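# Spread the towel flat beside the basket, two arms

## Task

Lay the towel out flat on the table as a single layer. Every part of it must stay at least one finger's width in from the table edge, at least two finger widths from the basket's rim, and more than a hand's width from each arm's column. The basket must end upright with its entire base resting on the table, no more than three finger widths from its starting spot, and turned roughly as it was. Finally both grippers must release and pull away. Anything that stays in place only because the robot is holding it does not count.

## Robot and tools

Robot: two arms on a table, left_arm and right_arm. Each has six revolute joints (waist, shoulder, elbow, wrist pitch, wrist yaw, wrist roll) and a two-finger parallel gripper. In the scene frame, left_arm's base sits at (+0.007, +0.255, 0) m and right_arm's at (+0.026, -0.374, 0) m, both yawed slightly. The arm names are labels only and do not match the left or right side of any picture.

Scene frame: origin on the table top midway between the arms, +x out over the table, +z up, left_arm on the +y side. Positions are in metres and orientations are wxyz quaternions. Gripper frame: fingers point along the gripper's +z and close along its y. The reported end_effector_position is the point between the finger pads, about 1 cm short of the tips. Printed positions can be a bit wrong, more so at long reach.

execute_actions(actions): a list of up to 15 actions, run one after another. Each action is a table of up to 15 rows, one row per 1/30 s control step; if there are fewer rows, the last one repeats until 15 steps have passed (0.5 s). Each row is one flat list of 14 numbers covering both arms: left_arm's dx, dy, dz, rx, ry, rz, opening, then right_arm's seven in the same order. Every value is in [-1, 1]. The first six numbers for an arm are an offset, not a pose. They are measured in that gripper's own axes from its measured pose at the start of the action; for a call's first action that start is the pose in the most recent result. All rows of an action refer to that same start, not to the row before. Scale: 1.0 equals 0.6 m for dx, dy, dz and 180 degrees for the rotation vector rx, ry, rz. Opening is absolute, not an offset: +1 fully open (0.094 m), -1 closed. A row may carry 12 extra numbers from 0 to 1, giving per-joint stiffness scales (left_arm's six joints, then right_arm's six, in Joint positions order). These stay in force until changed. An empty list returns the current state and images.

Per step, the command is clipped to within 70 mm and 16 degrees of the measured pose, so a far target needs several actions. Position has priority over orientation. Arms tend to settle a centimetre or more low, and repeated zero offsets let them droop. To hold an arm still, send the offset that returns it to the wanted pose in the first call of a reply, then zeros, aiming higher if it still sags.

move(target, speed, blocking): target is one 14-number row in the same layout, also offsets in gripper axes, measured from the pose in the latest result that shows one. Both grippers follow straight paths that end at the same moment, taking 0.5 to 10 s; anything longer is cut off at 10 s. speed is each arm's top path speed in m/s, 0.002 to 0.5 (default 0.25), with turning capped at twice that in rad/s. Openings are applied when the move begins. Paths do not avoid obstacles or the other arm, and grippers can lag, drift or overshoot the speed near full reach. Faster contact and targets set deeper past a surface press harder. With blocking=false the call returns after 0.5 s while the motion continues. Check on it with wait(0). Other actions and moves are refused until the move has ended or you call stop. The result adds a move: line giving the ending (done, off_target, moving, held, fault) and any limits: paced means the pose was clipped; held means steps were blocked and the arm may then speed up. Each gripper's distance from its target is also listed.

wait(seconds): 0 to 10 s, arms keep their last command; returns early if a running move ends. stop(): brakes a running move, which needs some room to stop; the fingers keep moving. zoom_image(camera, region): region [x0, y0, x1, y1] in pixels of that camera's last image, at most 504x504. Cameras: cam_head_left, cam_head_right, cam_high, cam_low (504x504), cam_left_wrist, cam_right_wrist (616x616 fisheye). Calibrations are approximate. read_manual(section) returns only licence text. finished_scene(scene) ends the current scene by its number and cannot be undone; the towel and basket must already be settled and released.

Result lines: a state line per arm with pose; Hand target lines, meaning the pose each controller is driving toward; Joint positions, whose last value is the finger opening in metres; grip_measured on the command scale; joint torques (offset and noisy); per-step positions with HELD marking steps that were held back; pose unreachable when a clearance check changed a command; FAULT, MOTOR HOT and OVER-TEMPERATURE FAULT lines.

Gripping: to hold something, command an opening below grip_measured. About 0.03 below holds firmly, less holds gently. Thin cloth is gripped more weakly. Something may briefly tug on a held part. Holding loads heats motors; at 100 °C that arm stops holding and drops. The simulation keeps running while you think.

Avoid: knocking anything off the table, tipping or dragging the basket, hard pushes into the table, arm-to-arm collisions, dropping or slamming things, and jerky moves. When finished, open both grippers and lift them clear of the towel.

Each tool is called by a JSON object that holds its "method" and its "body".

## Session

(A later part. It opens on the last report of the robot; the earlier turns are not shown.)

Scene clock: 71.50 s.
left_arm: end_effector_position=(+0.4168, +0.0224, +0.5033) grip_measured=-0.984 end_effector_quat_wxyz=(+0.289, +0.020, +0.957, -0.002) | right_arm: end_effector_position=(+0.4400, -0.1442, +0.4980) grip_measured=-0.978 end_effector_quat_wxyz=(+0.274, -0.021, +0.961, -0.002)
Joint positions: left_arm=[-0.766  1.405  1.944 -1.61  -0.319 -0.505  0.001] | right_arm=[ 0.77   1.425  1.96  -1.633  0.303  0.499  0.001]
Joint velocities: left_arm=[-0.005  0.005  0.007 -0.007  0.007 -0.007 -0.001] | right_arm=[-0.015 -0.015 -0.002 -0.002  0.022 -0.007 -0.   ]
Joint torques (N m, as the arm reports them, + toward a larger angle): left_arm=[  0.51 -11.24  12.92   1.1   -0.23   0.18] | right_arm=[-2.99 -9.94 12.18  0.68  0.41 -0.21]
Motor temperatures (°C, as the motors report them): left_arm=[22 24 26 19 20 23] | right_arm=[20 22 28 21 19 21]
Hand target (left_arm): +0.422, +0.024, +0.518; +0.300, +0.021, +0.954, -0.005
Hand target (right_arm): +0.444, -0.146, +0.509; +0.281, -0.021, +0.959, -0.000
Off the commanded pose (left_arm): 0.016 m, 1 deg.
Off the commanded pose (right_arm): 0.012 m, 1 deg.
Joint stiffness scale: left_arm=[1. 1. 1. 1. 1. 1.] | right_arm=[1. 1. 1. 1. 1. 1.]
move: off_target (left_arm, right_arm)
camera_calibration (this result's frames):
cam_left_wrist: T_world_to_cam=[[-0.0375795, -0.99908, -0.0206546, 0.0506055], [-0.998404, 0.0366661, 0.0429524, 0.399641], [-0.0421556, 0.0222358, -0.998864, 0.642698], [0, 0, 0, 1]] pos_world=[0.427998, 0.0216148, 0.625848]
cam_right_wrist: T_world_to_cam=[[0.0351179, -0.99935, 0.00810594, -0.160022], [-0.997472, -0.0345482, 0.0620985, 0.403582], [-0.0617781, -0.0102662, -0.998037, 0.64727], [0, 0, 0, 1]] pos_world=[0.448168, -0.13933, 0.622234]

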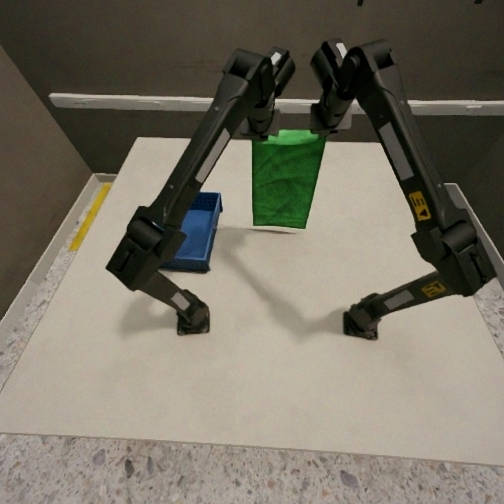

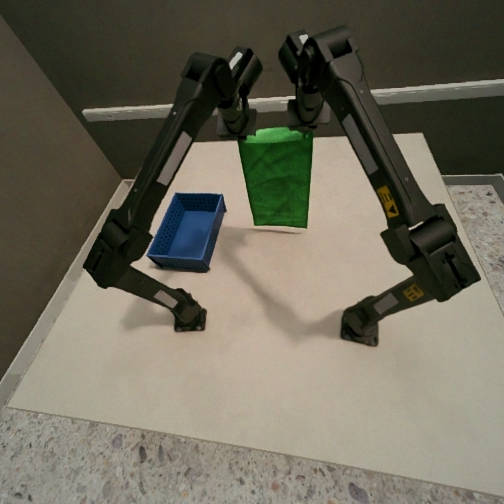

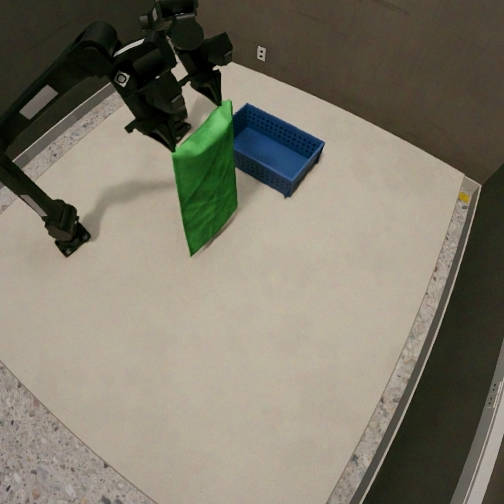

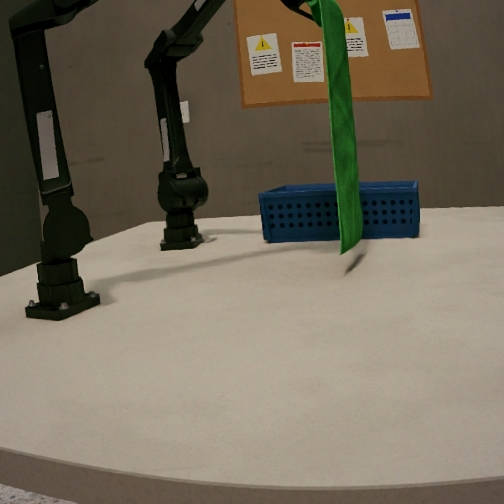

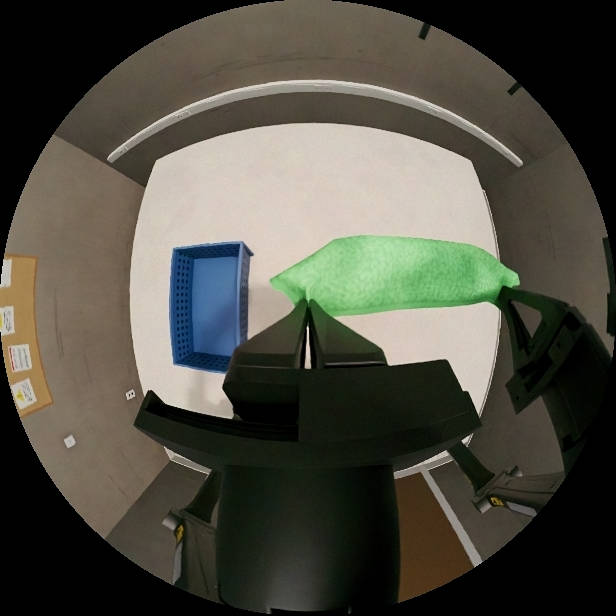

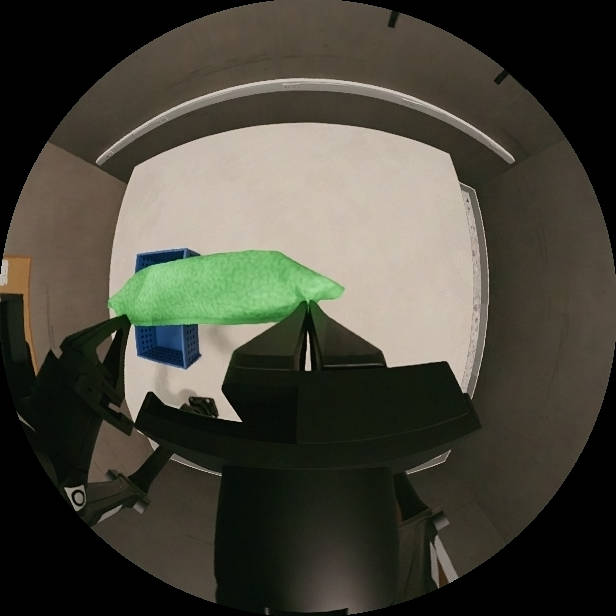

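{"method": "move", "body": {"target": [-0.343,0.02,0.218,0,0,0,-1,-0.314,-0.02,0.188,0,0,0,-1], "speed": 0.2}}

Scene clock: 76.57 s.
left_arm: end_effector_position=(+0.6618, +0.0205, +0.4918) grip_measured=-0.984 end_effector_quat_wxyz=(+0.328, +0.024, +0.944, -0.015) | right_arm: end_effector_position=(+0.6620, -0.1446, +0.4856) grip_measured=-0.978 end_effector_quat_wxyz=(+0.305, -0.024, +0.952, +0.011)
Joint positions: left_arm=[-0.528  2.096  2.851 -1.682 -0.197 -0.274  0.001] | right_arm=[ 0.549  2.013  2.703 -1.668  0.192  0.287  0.001]
Joint velocities: left_arm=[-0.005 -0.015 -0.012 -0.012  0.037  0.007  0.001] | right_arm=[-0.015 -0.005 -0.017  0.022 -0.051 -0.007 -0.   ]
Joint torques (N m, as the arm reports them, + toward a larger angle): left_arm=[  0.43 -22.62  11.84   1.42  -0.11   0.17] | right_arm=[ -2.92 -20.05  11.42   0.85   0.23  -0.19]
Motor temperatures (°C, as the motors report them): left_arm=[22 24 27 19 20 23] | right_arm=[20 22 28 21 19 21]
Hand target (left_arm): +0.660, +0.028, +0.509; +0.345, +0.025, +0.938, -0.017
Hand target (right_arm): +0.660, -0.151, +0.500; +0.318, -0.024, +0.948, +0.013
Off the commanded pose (left_arm): 0.017 m, 5 deg.
Off the commanded pose (right_arm): 0.016 m, 4 deg.
Joint stiffness scale: left_arm=[1. 1. 1. 1. 1. 1.] | right_arm=[1. 1. 1. 1. 1. 1.]
joint sent to its limit (left arm) — the command would take joint 4 (wrist pitch) past its lower limit, so that joint was sent only as far as its limit.
joint sent to its limit (right arm) — the command would take joint 4 (wrist pitch) past its lower limit, so that joint was sent only as far as its limit.
move: off_target (left_arm, right_arm)
camera_calibration (this result's frames):
cam_left_wrist: T_world_to_cam=[[-0.0528365, -0.998603, 0.000049216, 0.0575895], [-0.997793, 0.0527917, -0.0402701, 0.685059], [0.0402113, -0.00217684, -0.999189, 0.587669], [0, 0, 0, 1]] pos_world=[0.662959, 0.0226229, 0.614777]
cam_right_wrist: T_world_to_cam=[[0.0478225, -0.998771, -0.0130162, -0.166253], [-0.998854, -0.0477919, -0.00265051, 0.656267], [0.00202518, 0.013128, -0.999912, 0.610699], [0, 0, 0, 1]] pos_world=[0.662228, -0.142702, 0.610221]

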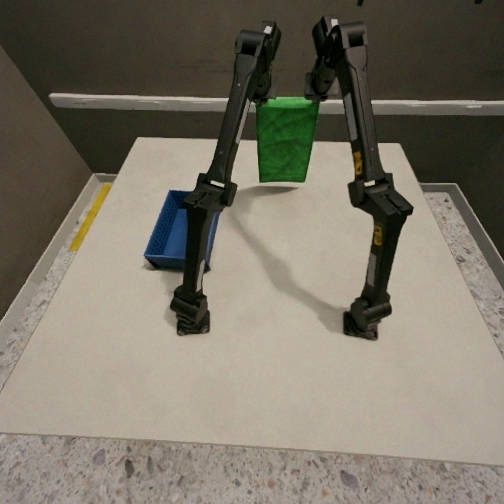

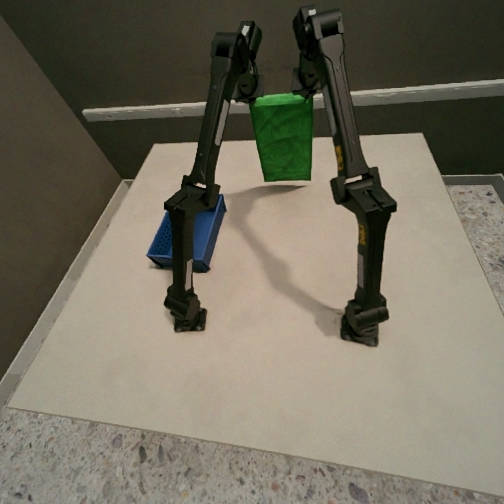

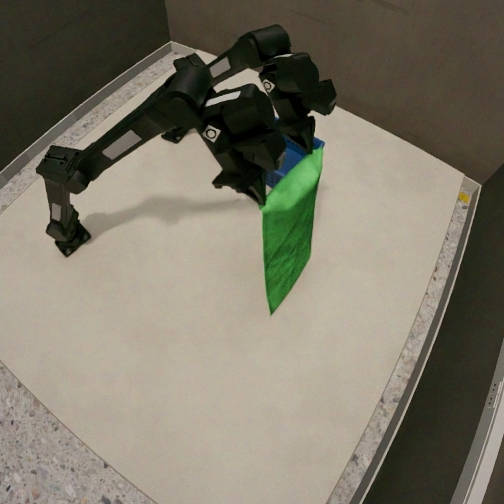

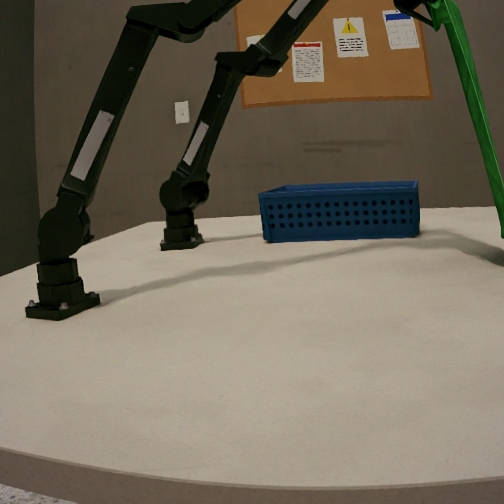

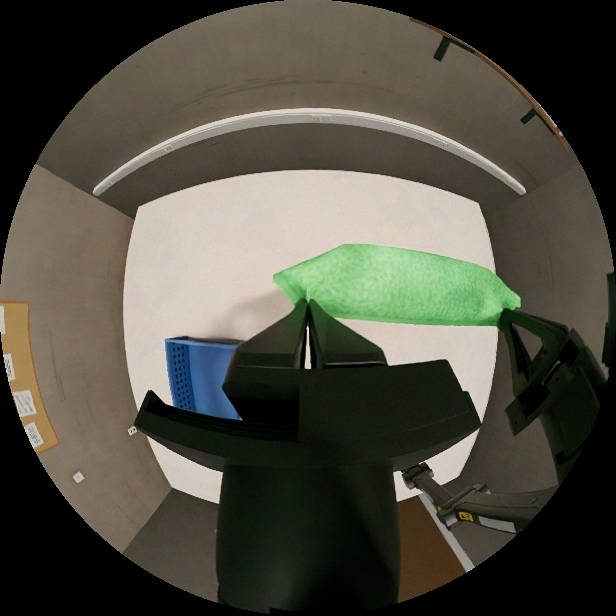

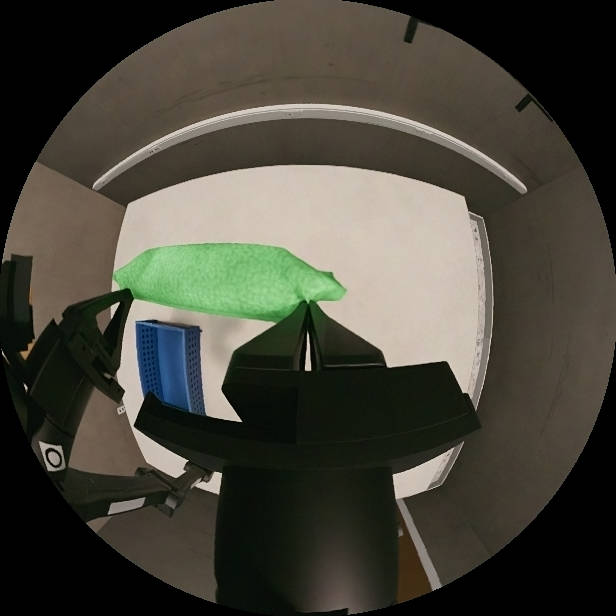

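{"method": "move", "body": {"target": [0.555,0.02,0.03,0,0.11,0,-1,0.552,-0.02,0.05,0,0.1,0,-1], "speed": 0.15}}

Scene clock: 82.53 s.
left_arm: end_effector_position=(+0.4107, +0.0310, +0.2668) grip_measured=-0.984 end_effector_quat_wxyz=(+0.153, +0.043, +0.987, -0.018) | right_arm: end_effector_position=(+0.4051, -0.1578, +0.2629) grip_measured=-0.978 end_effector_quat_wxyz=(+0.145, -0.040, +0.989, +0.011)
Joint positions: left_arm=[-0.685  1.362  1.327 -1.249 -0.115 -0.444  0.001] | right_arm=[ 0.723  1.312  1.273 -1.267  0.126  0.472  0.001]
Joint velocities: left_arm=[-0.005  0.005 -0.012  0.002  0.007 -0.037  0.001] | right_arm=[-0.015 -0.005 -0.032  0.012  0.037  0.007  0.   ]
Joint torques (N m, as the arm reports them, + toward a larger angle): left_arm=[  0.73 -13.77   9.15   1.19  -0.6   -0.18] | right_arm=[ -3.1  -11.12   9.47   0.83   0.76   0.01]
Motor temperatures (°C, as the motors report them): left_arm=[22 24 27 19 20 23] | right_arm=[20 23 29 21 19 21]
Hand target (left_arm): +0.412, +0.041, +0.270; +0.160, +0.025, +0.987, -0.013
Hand target (right_arm): +0.407, -0.166, +0.268; +0.153, -0.027, +0.988, +0.008
Off the commanded pose (left_arm): 0.014 m, 2 deg.
Off the commanded pose (right_arm): 0.013 m, 2 deg.
Joint stiffness scale: left_arm=[1. 1. 1. 1. 1. 1.] | right_arm=[1. 1. 1. 1. 1. 1.]
move: off_target (left_arm, right_arm)
camera_calibration (this result's frames):
cam_left_wrist: T_world_to_cam=[[-0.0926024, -0.995654, 0.00987666, 0.0683733], [-0.944429, 0.0909716, 0.315878, 0.306729], [-0.315404, 0.0199233, -0.948748, 0.504952], [0, 0, 0, 1]] pos_world=[0.455279, 0.0301123, 0.381509]
cam_right_wrist: T_world_to_cam=[[0.075765, -0.996999, -0.0158639, -0.180309], [-0.944315, -0.0768522, 0.319943, 0.28697], [-0.320202, -0.00925997, -0.947304, 0.50184], [0, 0, 0, 1]] pos_world=[0.445341, -0.153067, 0.380721]

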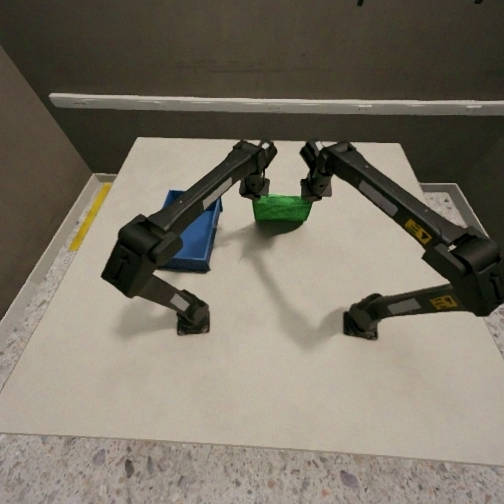

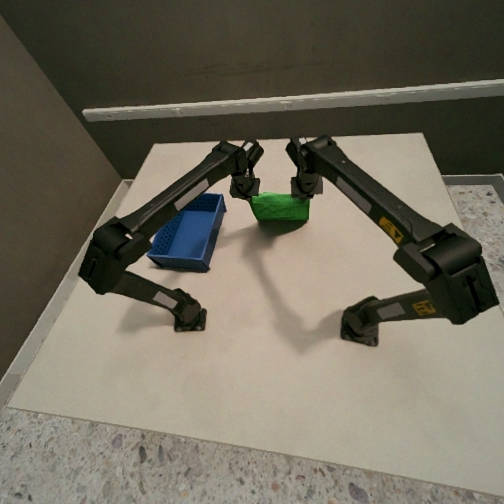

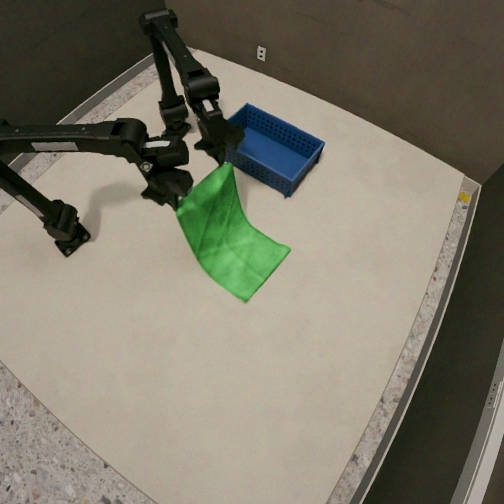

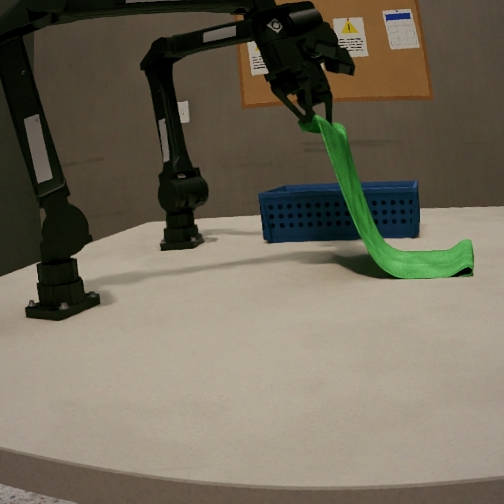

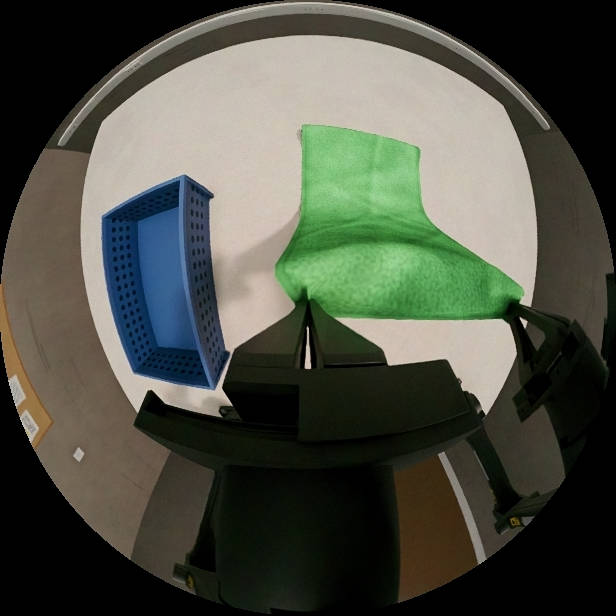

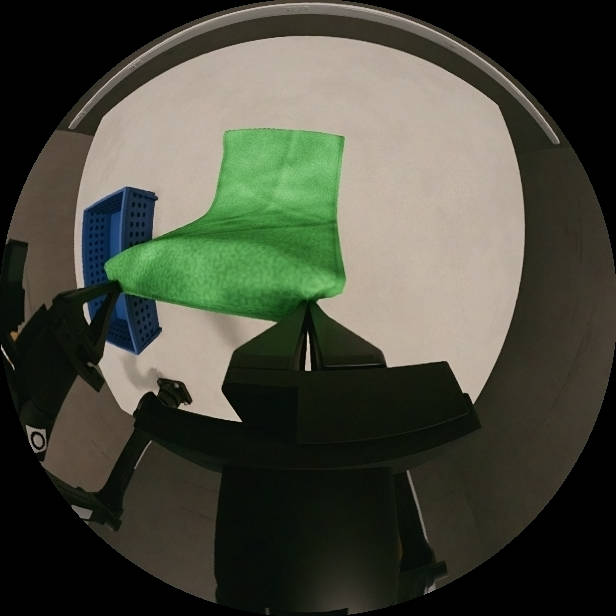

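{"method": "move", "body": {"target": [0.5,-0.035,0.262,0,0.095,0,-1,0.49,0.035,0.27,0,0.09,0,-1], "speed": 0.15}}

{"method": "move", "body": {"target": [0,0,0,0,0,0,0,0,0,0,0,0,0,0]}}

{"method": "move", "body": {"target": [0.1,0.12,-0.25,0,0,0,0,0.1,-0.12,-0.25,0,0,0,0]}}

Scene clock: 90.10 s.
left_arm: end_effector_position=(+0.1882, +0.0268, +0.0475) grip_measured=-0.984 end_effector_quat_wxyz=(+0.013, +0.060, +0.998, -0.017) | right_arm: end_effector_position=(+0.1685, -0.1539, +0.0272) grip_measured=-0.978 end_effector_quat_wxyz=(+0.008, -0.045, +0.999, +0.006)
Joint positions: left_arm=[-1.033  1.25   0.642 -0.921  0.004 -0.776  0.001] | right_arm=[ 1.156  1.228  0.559 -0.883  0.006  0.912  0.001]
Joint velocities: left_arm=[ 0.005 -0.005  0.002 -0.012  0.095  0.007  0.   ] | right_arm=[-0.005 -0.005 -0.007 -0.012  0.022  0.037 -0.001]
Joint torques (N m, as the arm reports them, + toward a larger angle): left_arm=[ 0.31 -7.86  8.25  0.58 -0.07  0.04] | right_arm=[-1.8  -5.32  7.24  0.63  0.1   0.05]
Motor temperatures (°C, as the motors report them): left_arm=[22 24 27 19 20 23] | right_arm=[20 23 28 21 19 21]
Hand target (left_arm): +0.191, +0.026, +0.050; +0.015, +0.057, +0.998, -0.018
Hand target (right_arm): +0.167, -0.153, +0.025; +0.007, -0.042, +0.999, +0.006
Off the commanded pose (left_arm): 0.027 m, 2 deg.
Off the commanded pose (right_arm): 0.004 m, 1 deg.
Joint stiffness scale: left_arm=[1. 1. 1. 1. 1. 1.] | right_arm=[1. 1. 1. 1. 1. 1.]
move: held (left_arm); limits=held; held on 15 of 81 steps (left_arm), including the last (left_arm)
pose unreachable (left arm): on one or more control steps of this call, first in action 0 (counted from 0), this arm could not follow its commanded pose, so it was not sent that pose on those steps. On the call's last step it was still not sent that pose. It may still have moved: this result reports where it is.
cause: the commanded pose would bring a part of the arm too close to another arm (this arm's wrist (the part past joint 4) and the other arm's wrist (the part past joint 4)).
camera_calibration (this result's frames):
cam_left_wrist: T_world_to_cam=[[-0.125056, -0.991926, 0.0210797, 0.0512484], [-0.816644, 0.114976, 0.565574, 0.12965], [-0.563431, 0.0535135, -0.824428, 0.26665], [0, 0, 0, 1]] pos_world=[0.262526, 0.0216585, 0.145427]
cam_right_wrist: T_world_to_cam=[[0.083307, -0.996422, -0.0142814, -0.163451], [-0.820881, -0.0767419, 0.565919, 0.111715], [-0.56499, -0.0354217, -0.824337, 0.23673], [0, 0, 0, 1]] pos_world=[0.239071, -0.145907, 0.129589]

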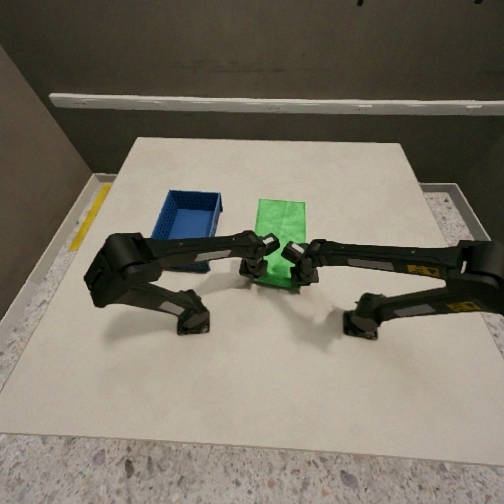

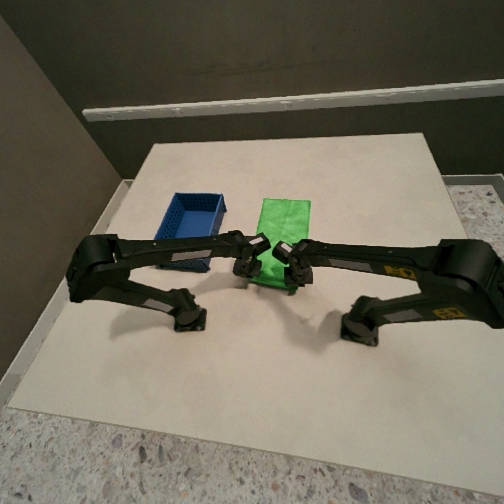

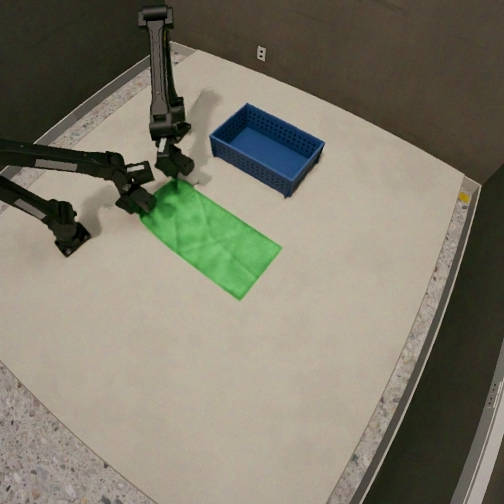

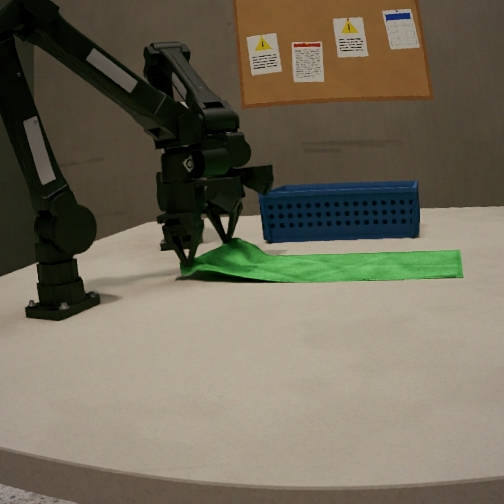

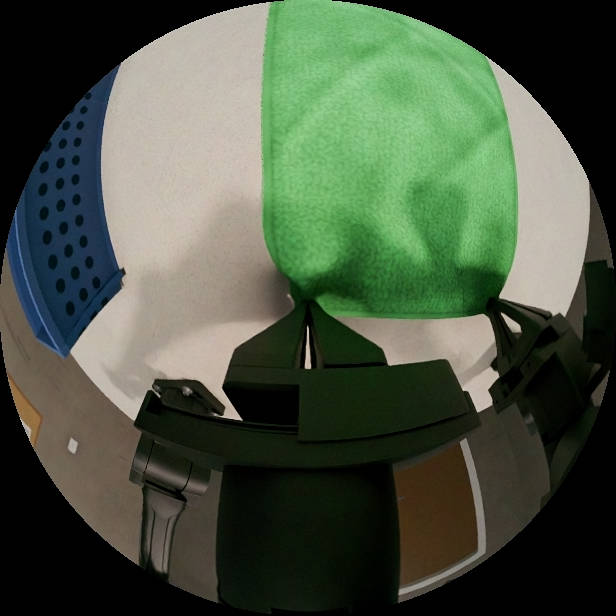

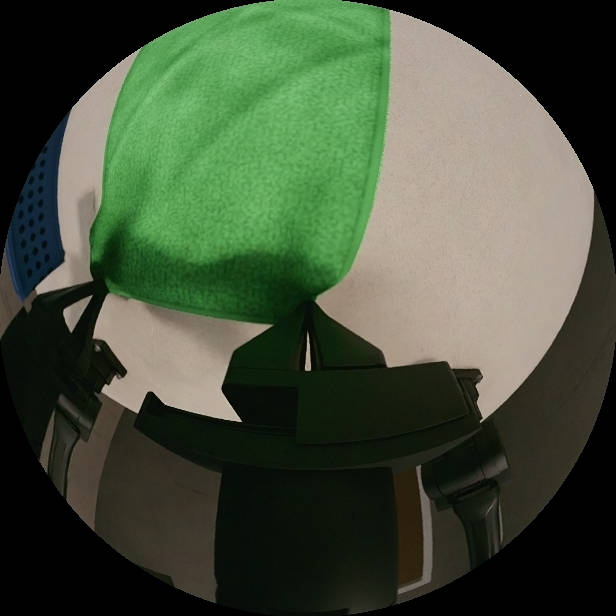

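Scene clock: 90.60 s.
left_arm: end_effector_position=(+0.1882, +0.0268, +0.0475) grip_measured=-0.001 end_effector_quat_wxyz=(+0.013, +0.060, +0.998, -0.017) | right_arm: end_effector_position=(+0.1685, -0.1539, +0.0272) grip_measured=-0.002 end_effector_quat_wxyz=(+0.008, -0.045, +0.999, +0.006)
Joint positions: left_arm=[-1.033  1.25   0.642 -0.921  0.004 -0.776  0.047] | right_arm=[ 1.156  1.228  0.559 -0.883  0.006  0.912  0.047]
Joint velocities: left_arm=[-0.015 -0.005 -0.002 -0.022 -0.066 -0.037 -0.   ] | right_arm=[-0.024  0.005 -0.007  0.017 -0.022  0.081  0.001]
Joint torques (N m, as the arm reports them, + toward a larger angle): left_arm=[-0.04 -7.94  7.73  0.67 -0.02  0.02] | right_arm=[-2.44 -5.76  7.38  0.26  0.17 -0.09]
Motor temperatures (°C, as the motors report them): left_arm=[22 24 27 19 20 23] | right_arm=[20 23 28 21 19 21]
Hand target (left_arm): +0.188, +0.027, +0.048; +0.013, +0.060, +0.998, -0.017
Hand target (right_arm): +0.168, -0.154, +0.027; +0.008, -0.045, +0.999, +0.006
Off the commanded pose (left_arm): 0.000 m, 0 deg.
Off the commanded pose (right_arm): 0.000 m, 0 deg.
Joint stiffness scale: left_arm=[1. 1. 1. 1. 1. 1.] | right_arm=[1. 1. 1. 1. 1. 1.]
move: done
camera_calibration (this result's frames):
cam_left_wrist: T_world_to_cam=[[-0.125056, -0.991926, 0.0210797, 0.0512484], [-0.816644, 0.114976, 0.565574, 0.12965], [-0.563431, 0.0535135, -0.824428, 0.26665], [0, 0, 0, 1]] pos_world=[0.262526, 0.0216585, 0.145427]
cam_right_wrist: T_world_to_cam=[[0.083307, -0.996422, -0.0142814, -0.163451], [-0.820881, -0.0767419, 0.565919, 0.111715], [-0.56499, -0.0354217, -0.824337, 0.23673], [0, 0, 0, 1]] pos_world=[0.239071, -0.145907, 0.129589]

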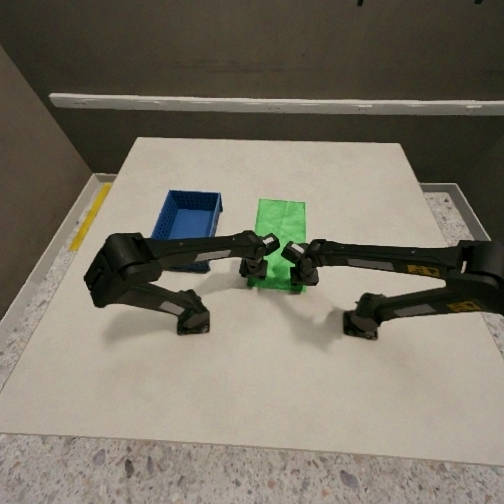

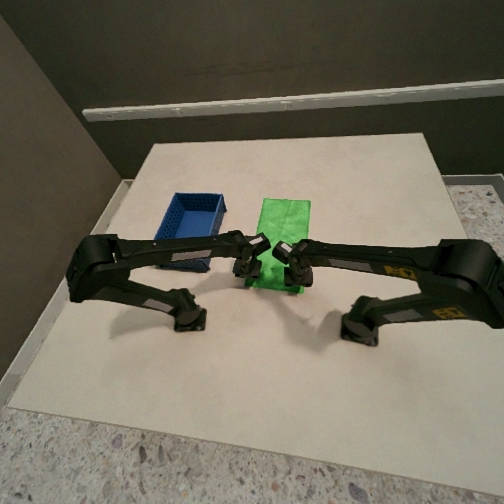

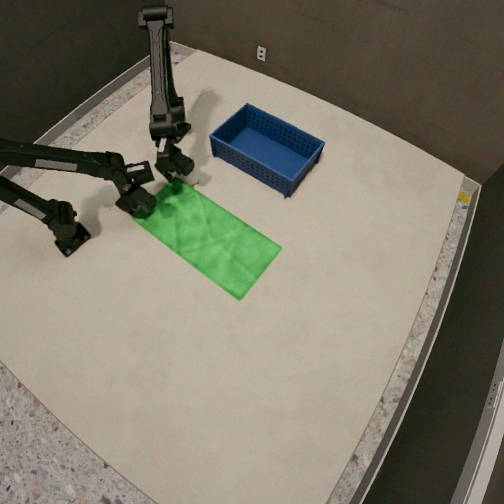

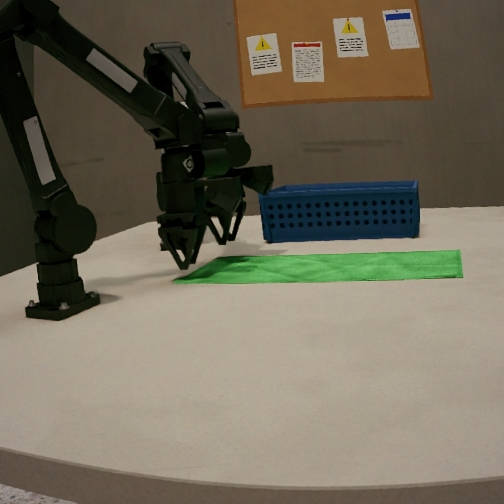

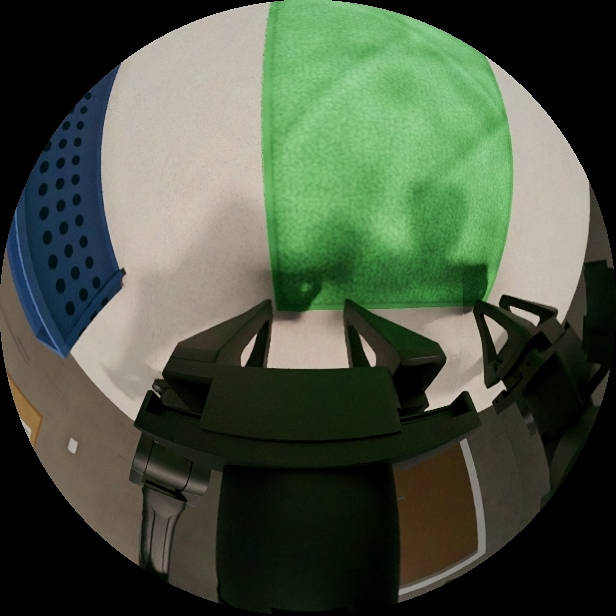

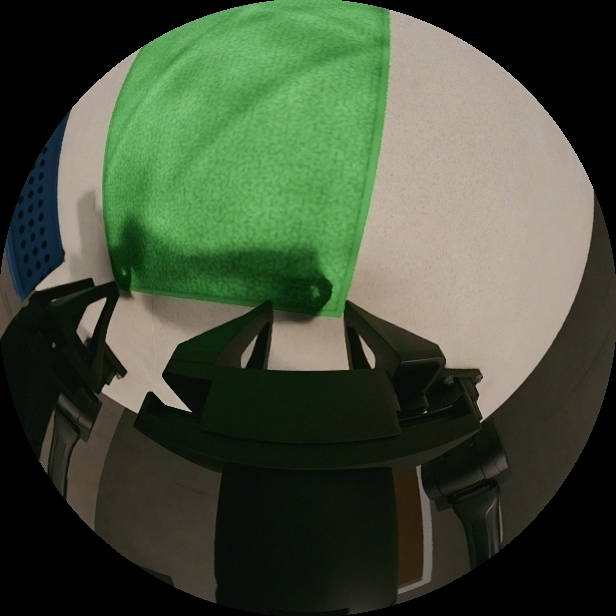

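Scene clock: 91.77 s.
left_arm: end_effector_position=(+0.1240, +0.1143, +0.1778) grip_measured=-0.001 end_effector_quat_wxyz=(+0.005, +0.057, +0.998, -0.008) | right_arm: end_effector_position=(+0.1124, -0.2365, +0.1616) grip_measured=-0.002 end_effector_quat_wxyz=(+0.003, -0.046, +0.999, -0.001)
Joint positions: left_arm=[-1.007  0.768  0.719 -1.503  0.004 -0.756  0.047] | right_arm=[ 1.173  0.717  0.656 -1.508  0.006  0.928  0.047]
Joint velocities: left_arm=[-0.005 -0.005 -0.012 -0.012 -0.095 -0.007  0.001] | right_arm=[ 0.005  0.015  0.002 -0.002 -0.007 -0.007  0.   ]
Joint torques (N m, as the arm reports them, + toward a larger angle): left_arm=[ 0.63 -1.95 12.83  0.29 -0.01  0.19] | right_arm=[-1.62  0.25 12.2  -0.14  0.19  0.05]
Motor temperatures (°C, as the motors report them): left_arm=[22 24 27 19 20 23] | right_arm=[20 23 28 21 19 21]
Hand target (left_arm): +0.132, +0.108, +0.193; +0.014, +0.060, +0.998, -0.017
Hand target (right_arm): +0.115, -0.230, +0.174; +0.008, -0.045, +0.999, +0.006
Off the commanded pose (left_arm): 0.019 m, 1 deg.
Off the commanded pose (right_arm): 0.014 m, 1 deg.
Joint stiffness scale: left_arm=[1. 1. 1. 1. 1. 1.] | right_arm=[1. 1. 1. 1. 1. 1.]
move: off_target (left_arm, right_arm)
camera_calibration (this result's frames):
cam_left_wrist: T_world_to_cam=[[-0.119561, -0.992819, 0.00386375, 0.129813], [-0.808636, 0.099637, 0.57981, -0.00824267], [-0.576032, 0.0661983, -0.814742, 0.331647], [0, 0, 0, 1]] pos_world=[0.199895, 0.107748, 0.274484]
cam_right_wrist: T_world_to_cam=[[0.0843792, -0.996433, -0.00133517, -0.241379], [-0.815781, -0.0698507, 0.574127, -0.0169467], [-0.572172, -0.0473552, -0.818765, 0.309956], [0, 0, 0, 1]] pos_world=[0.183891, -0.227024, 0.263189]

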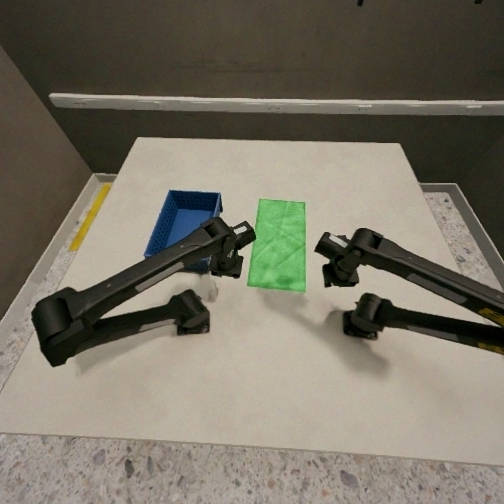

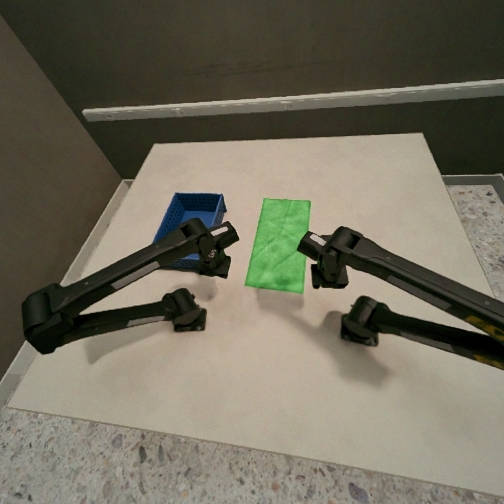

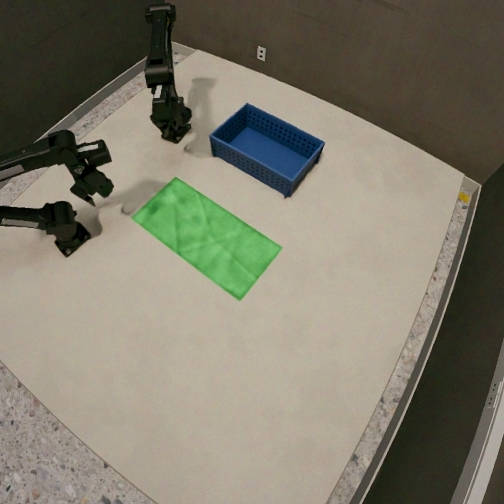

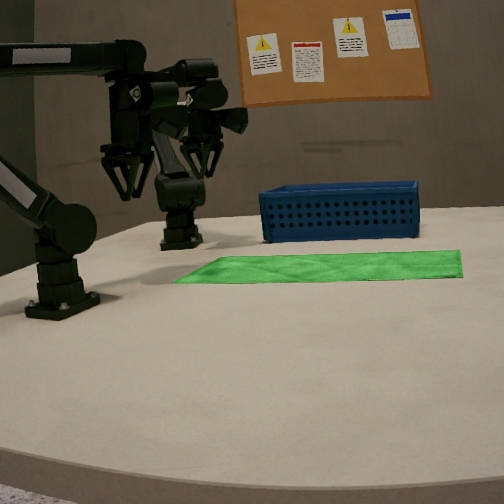

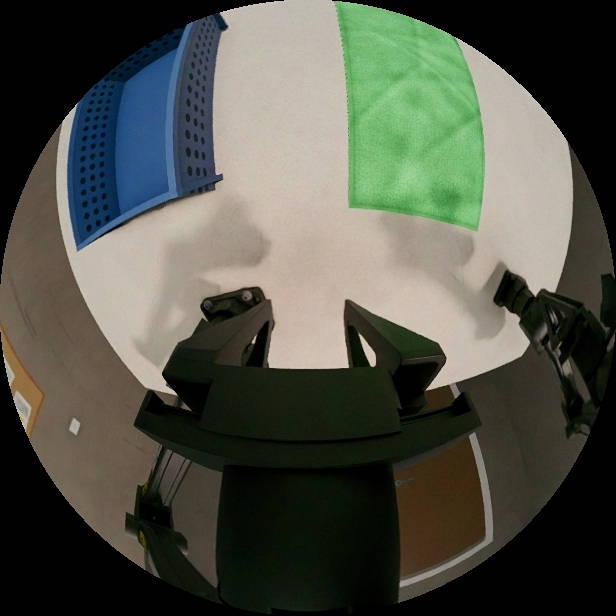

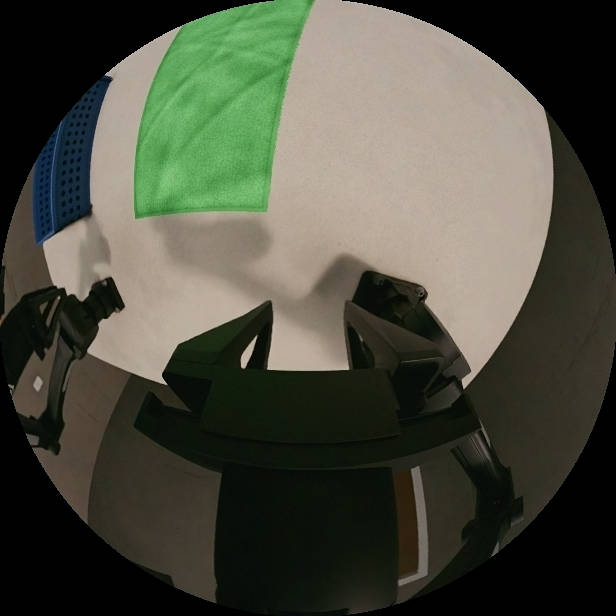

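{"method": "finished_scene", "body": {"scene": 1}}

The scene is finished: the task was done.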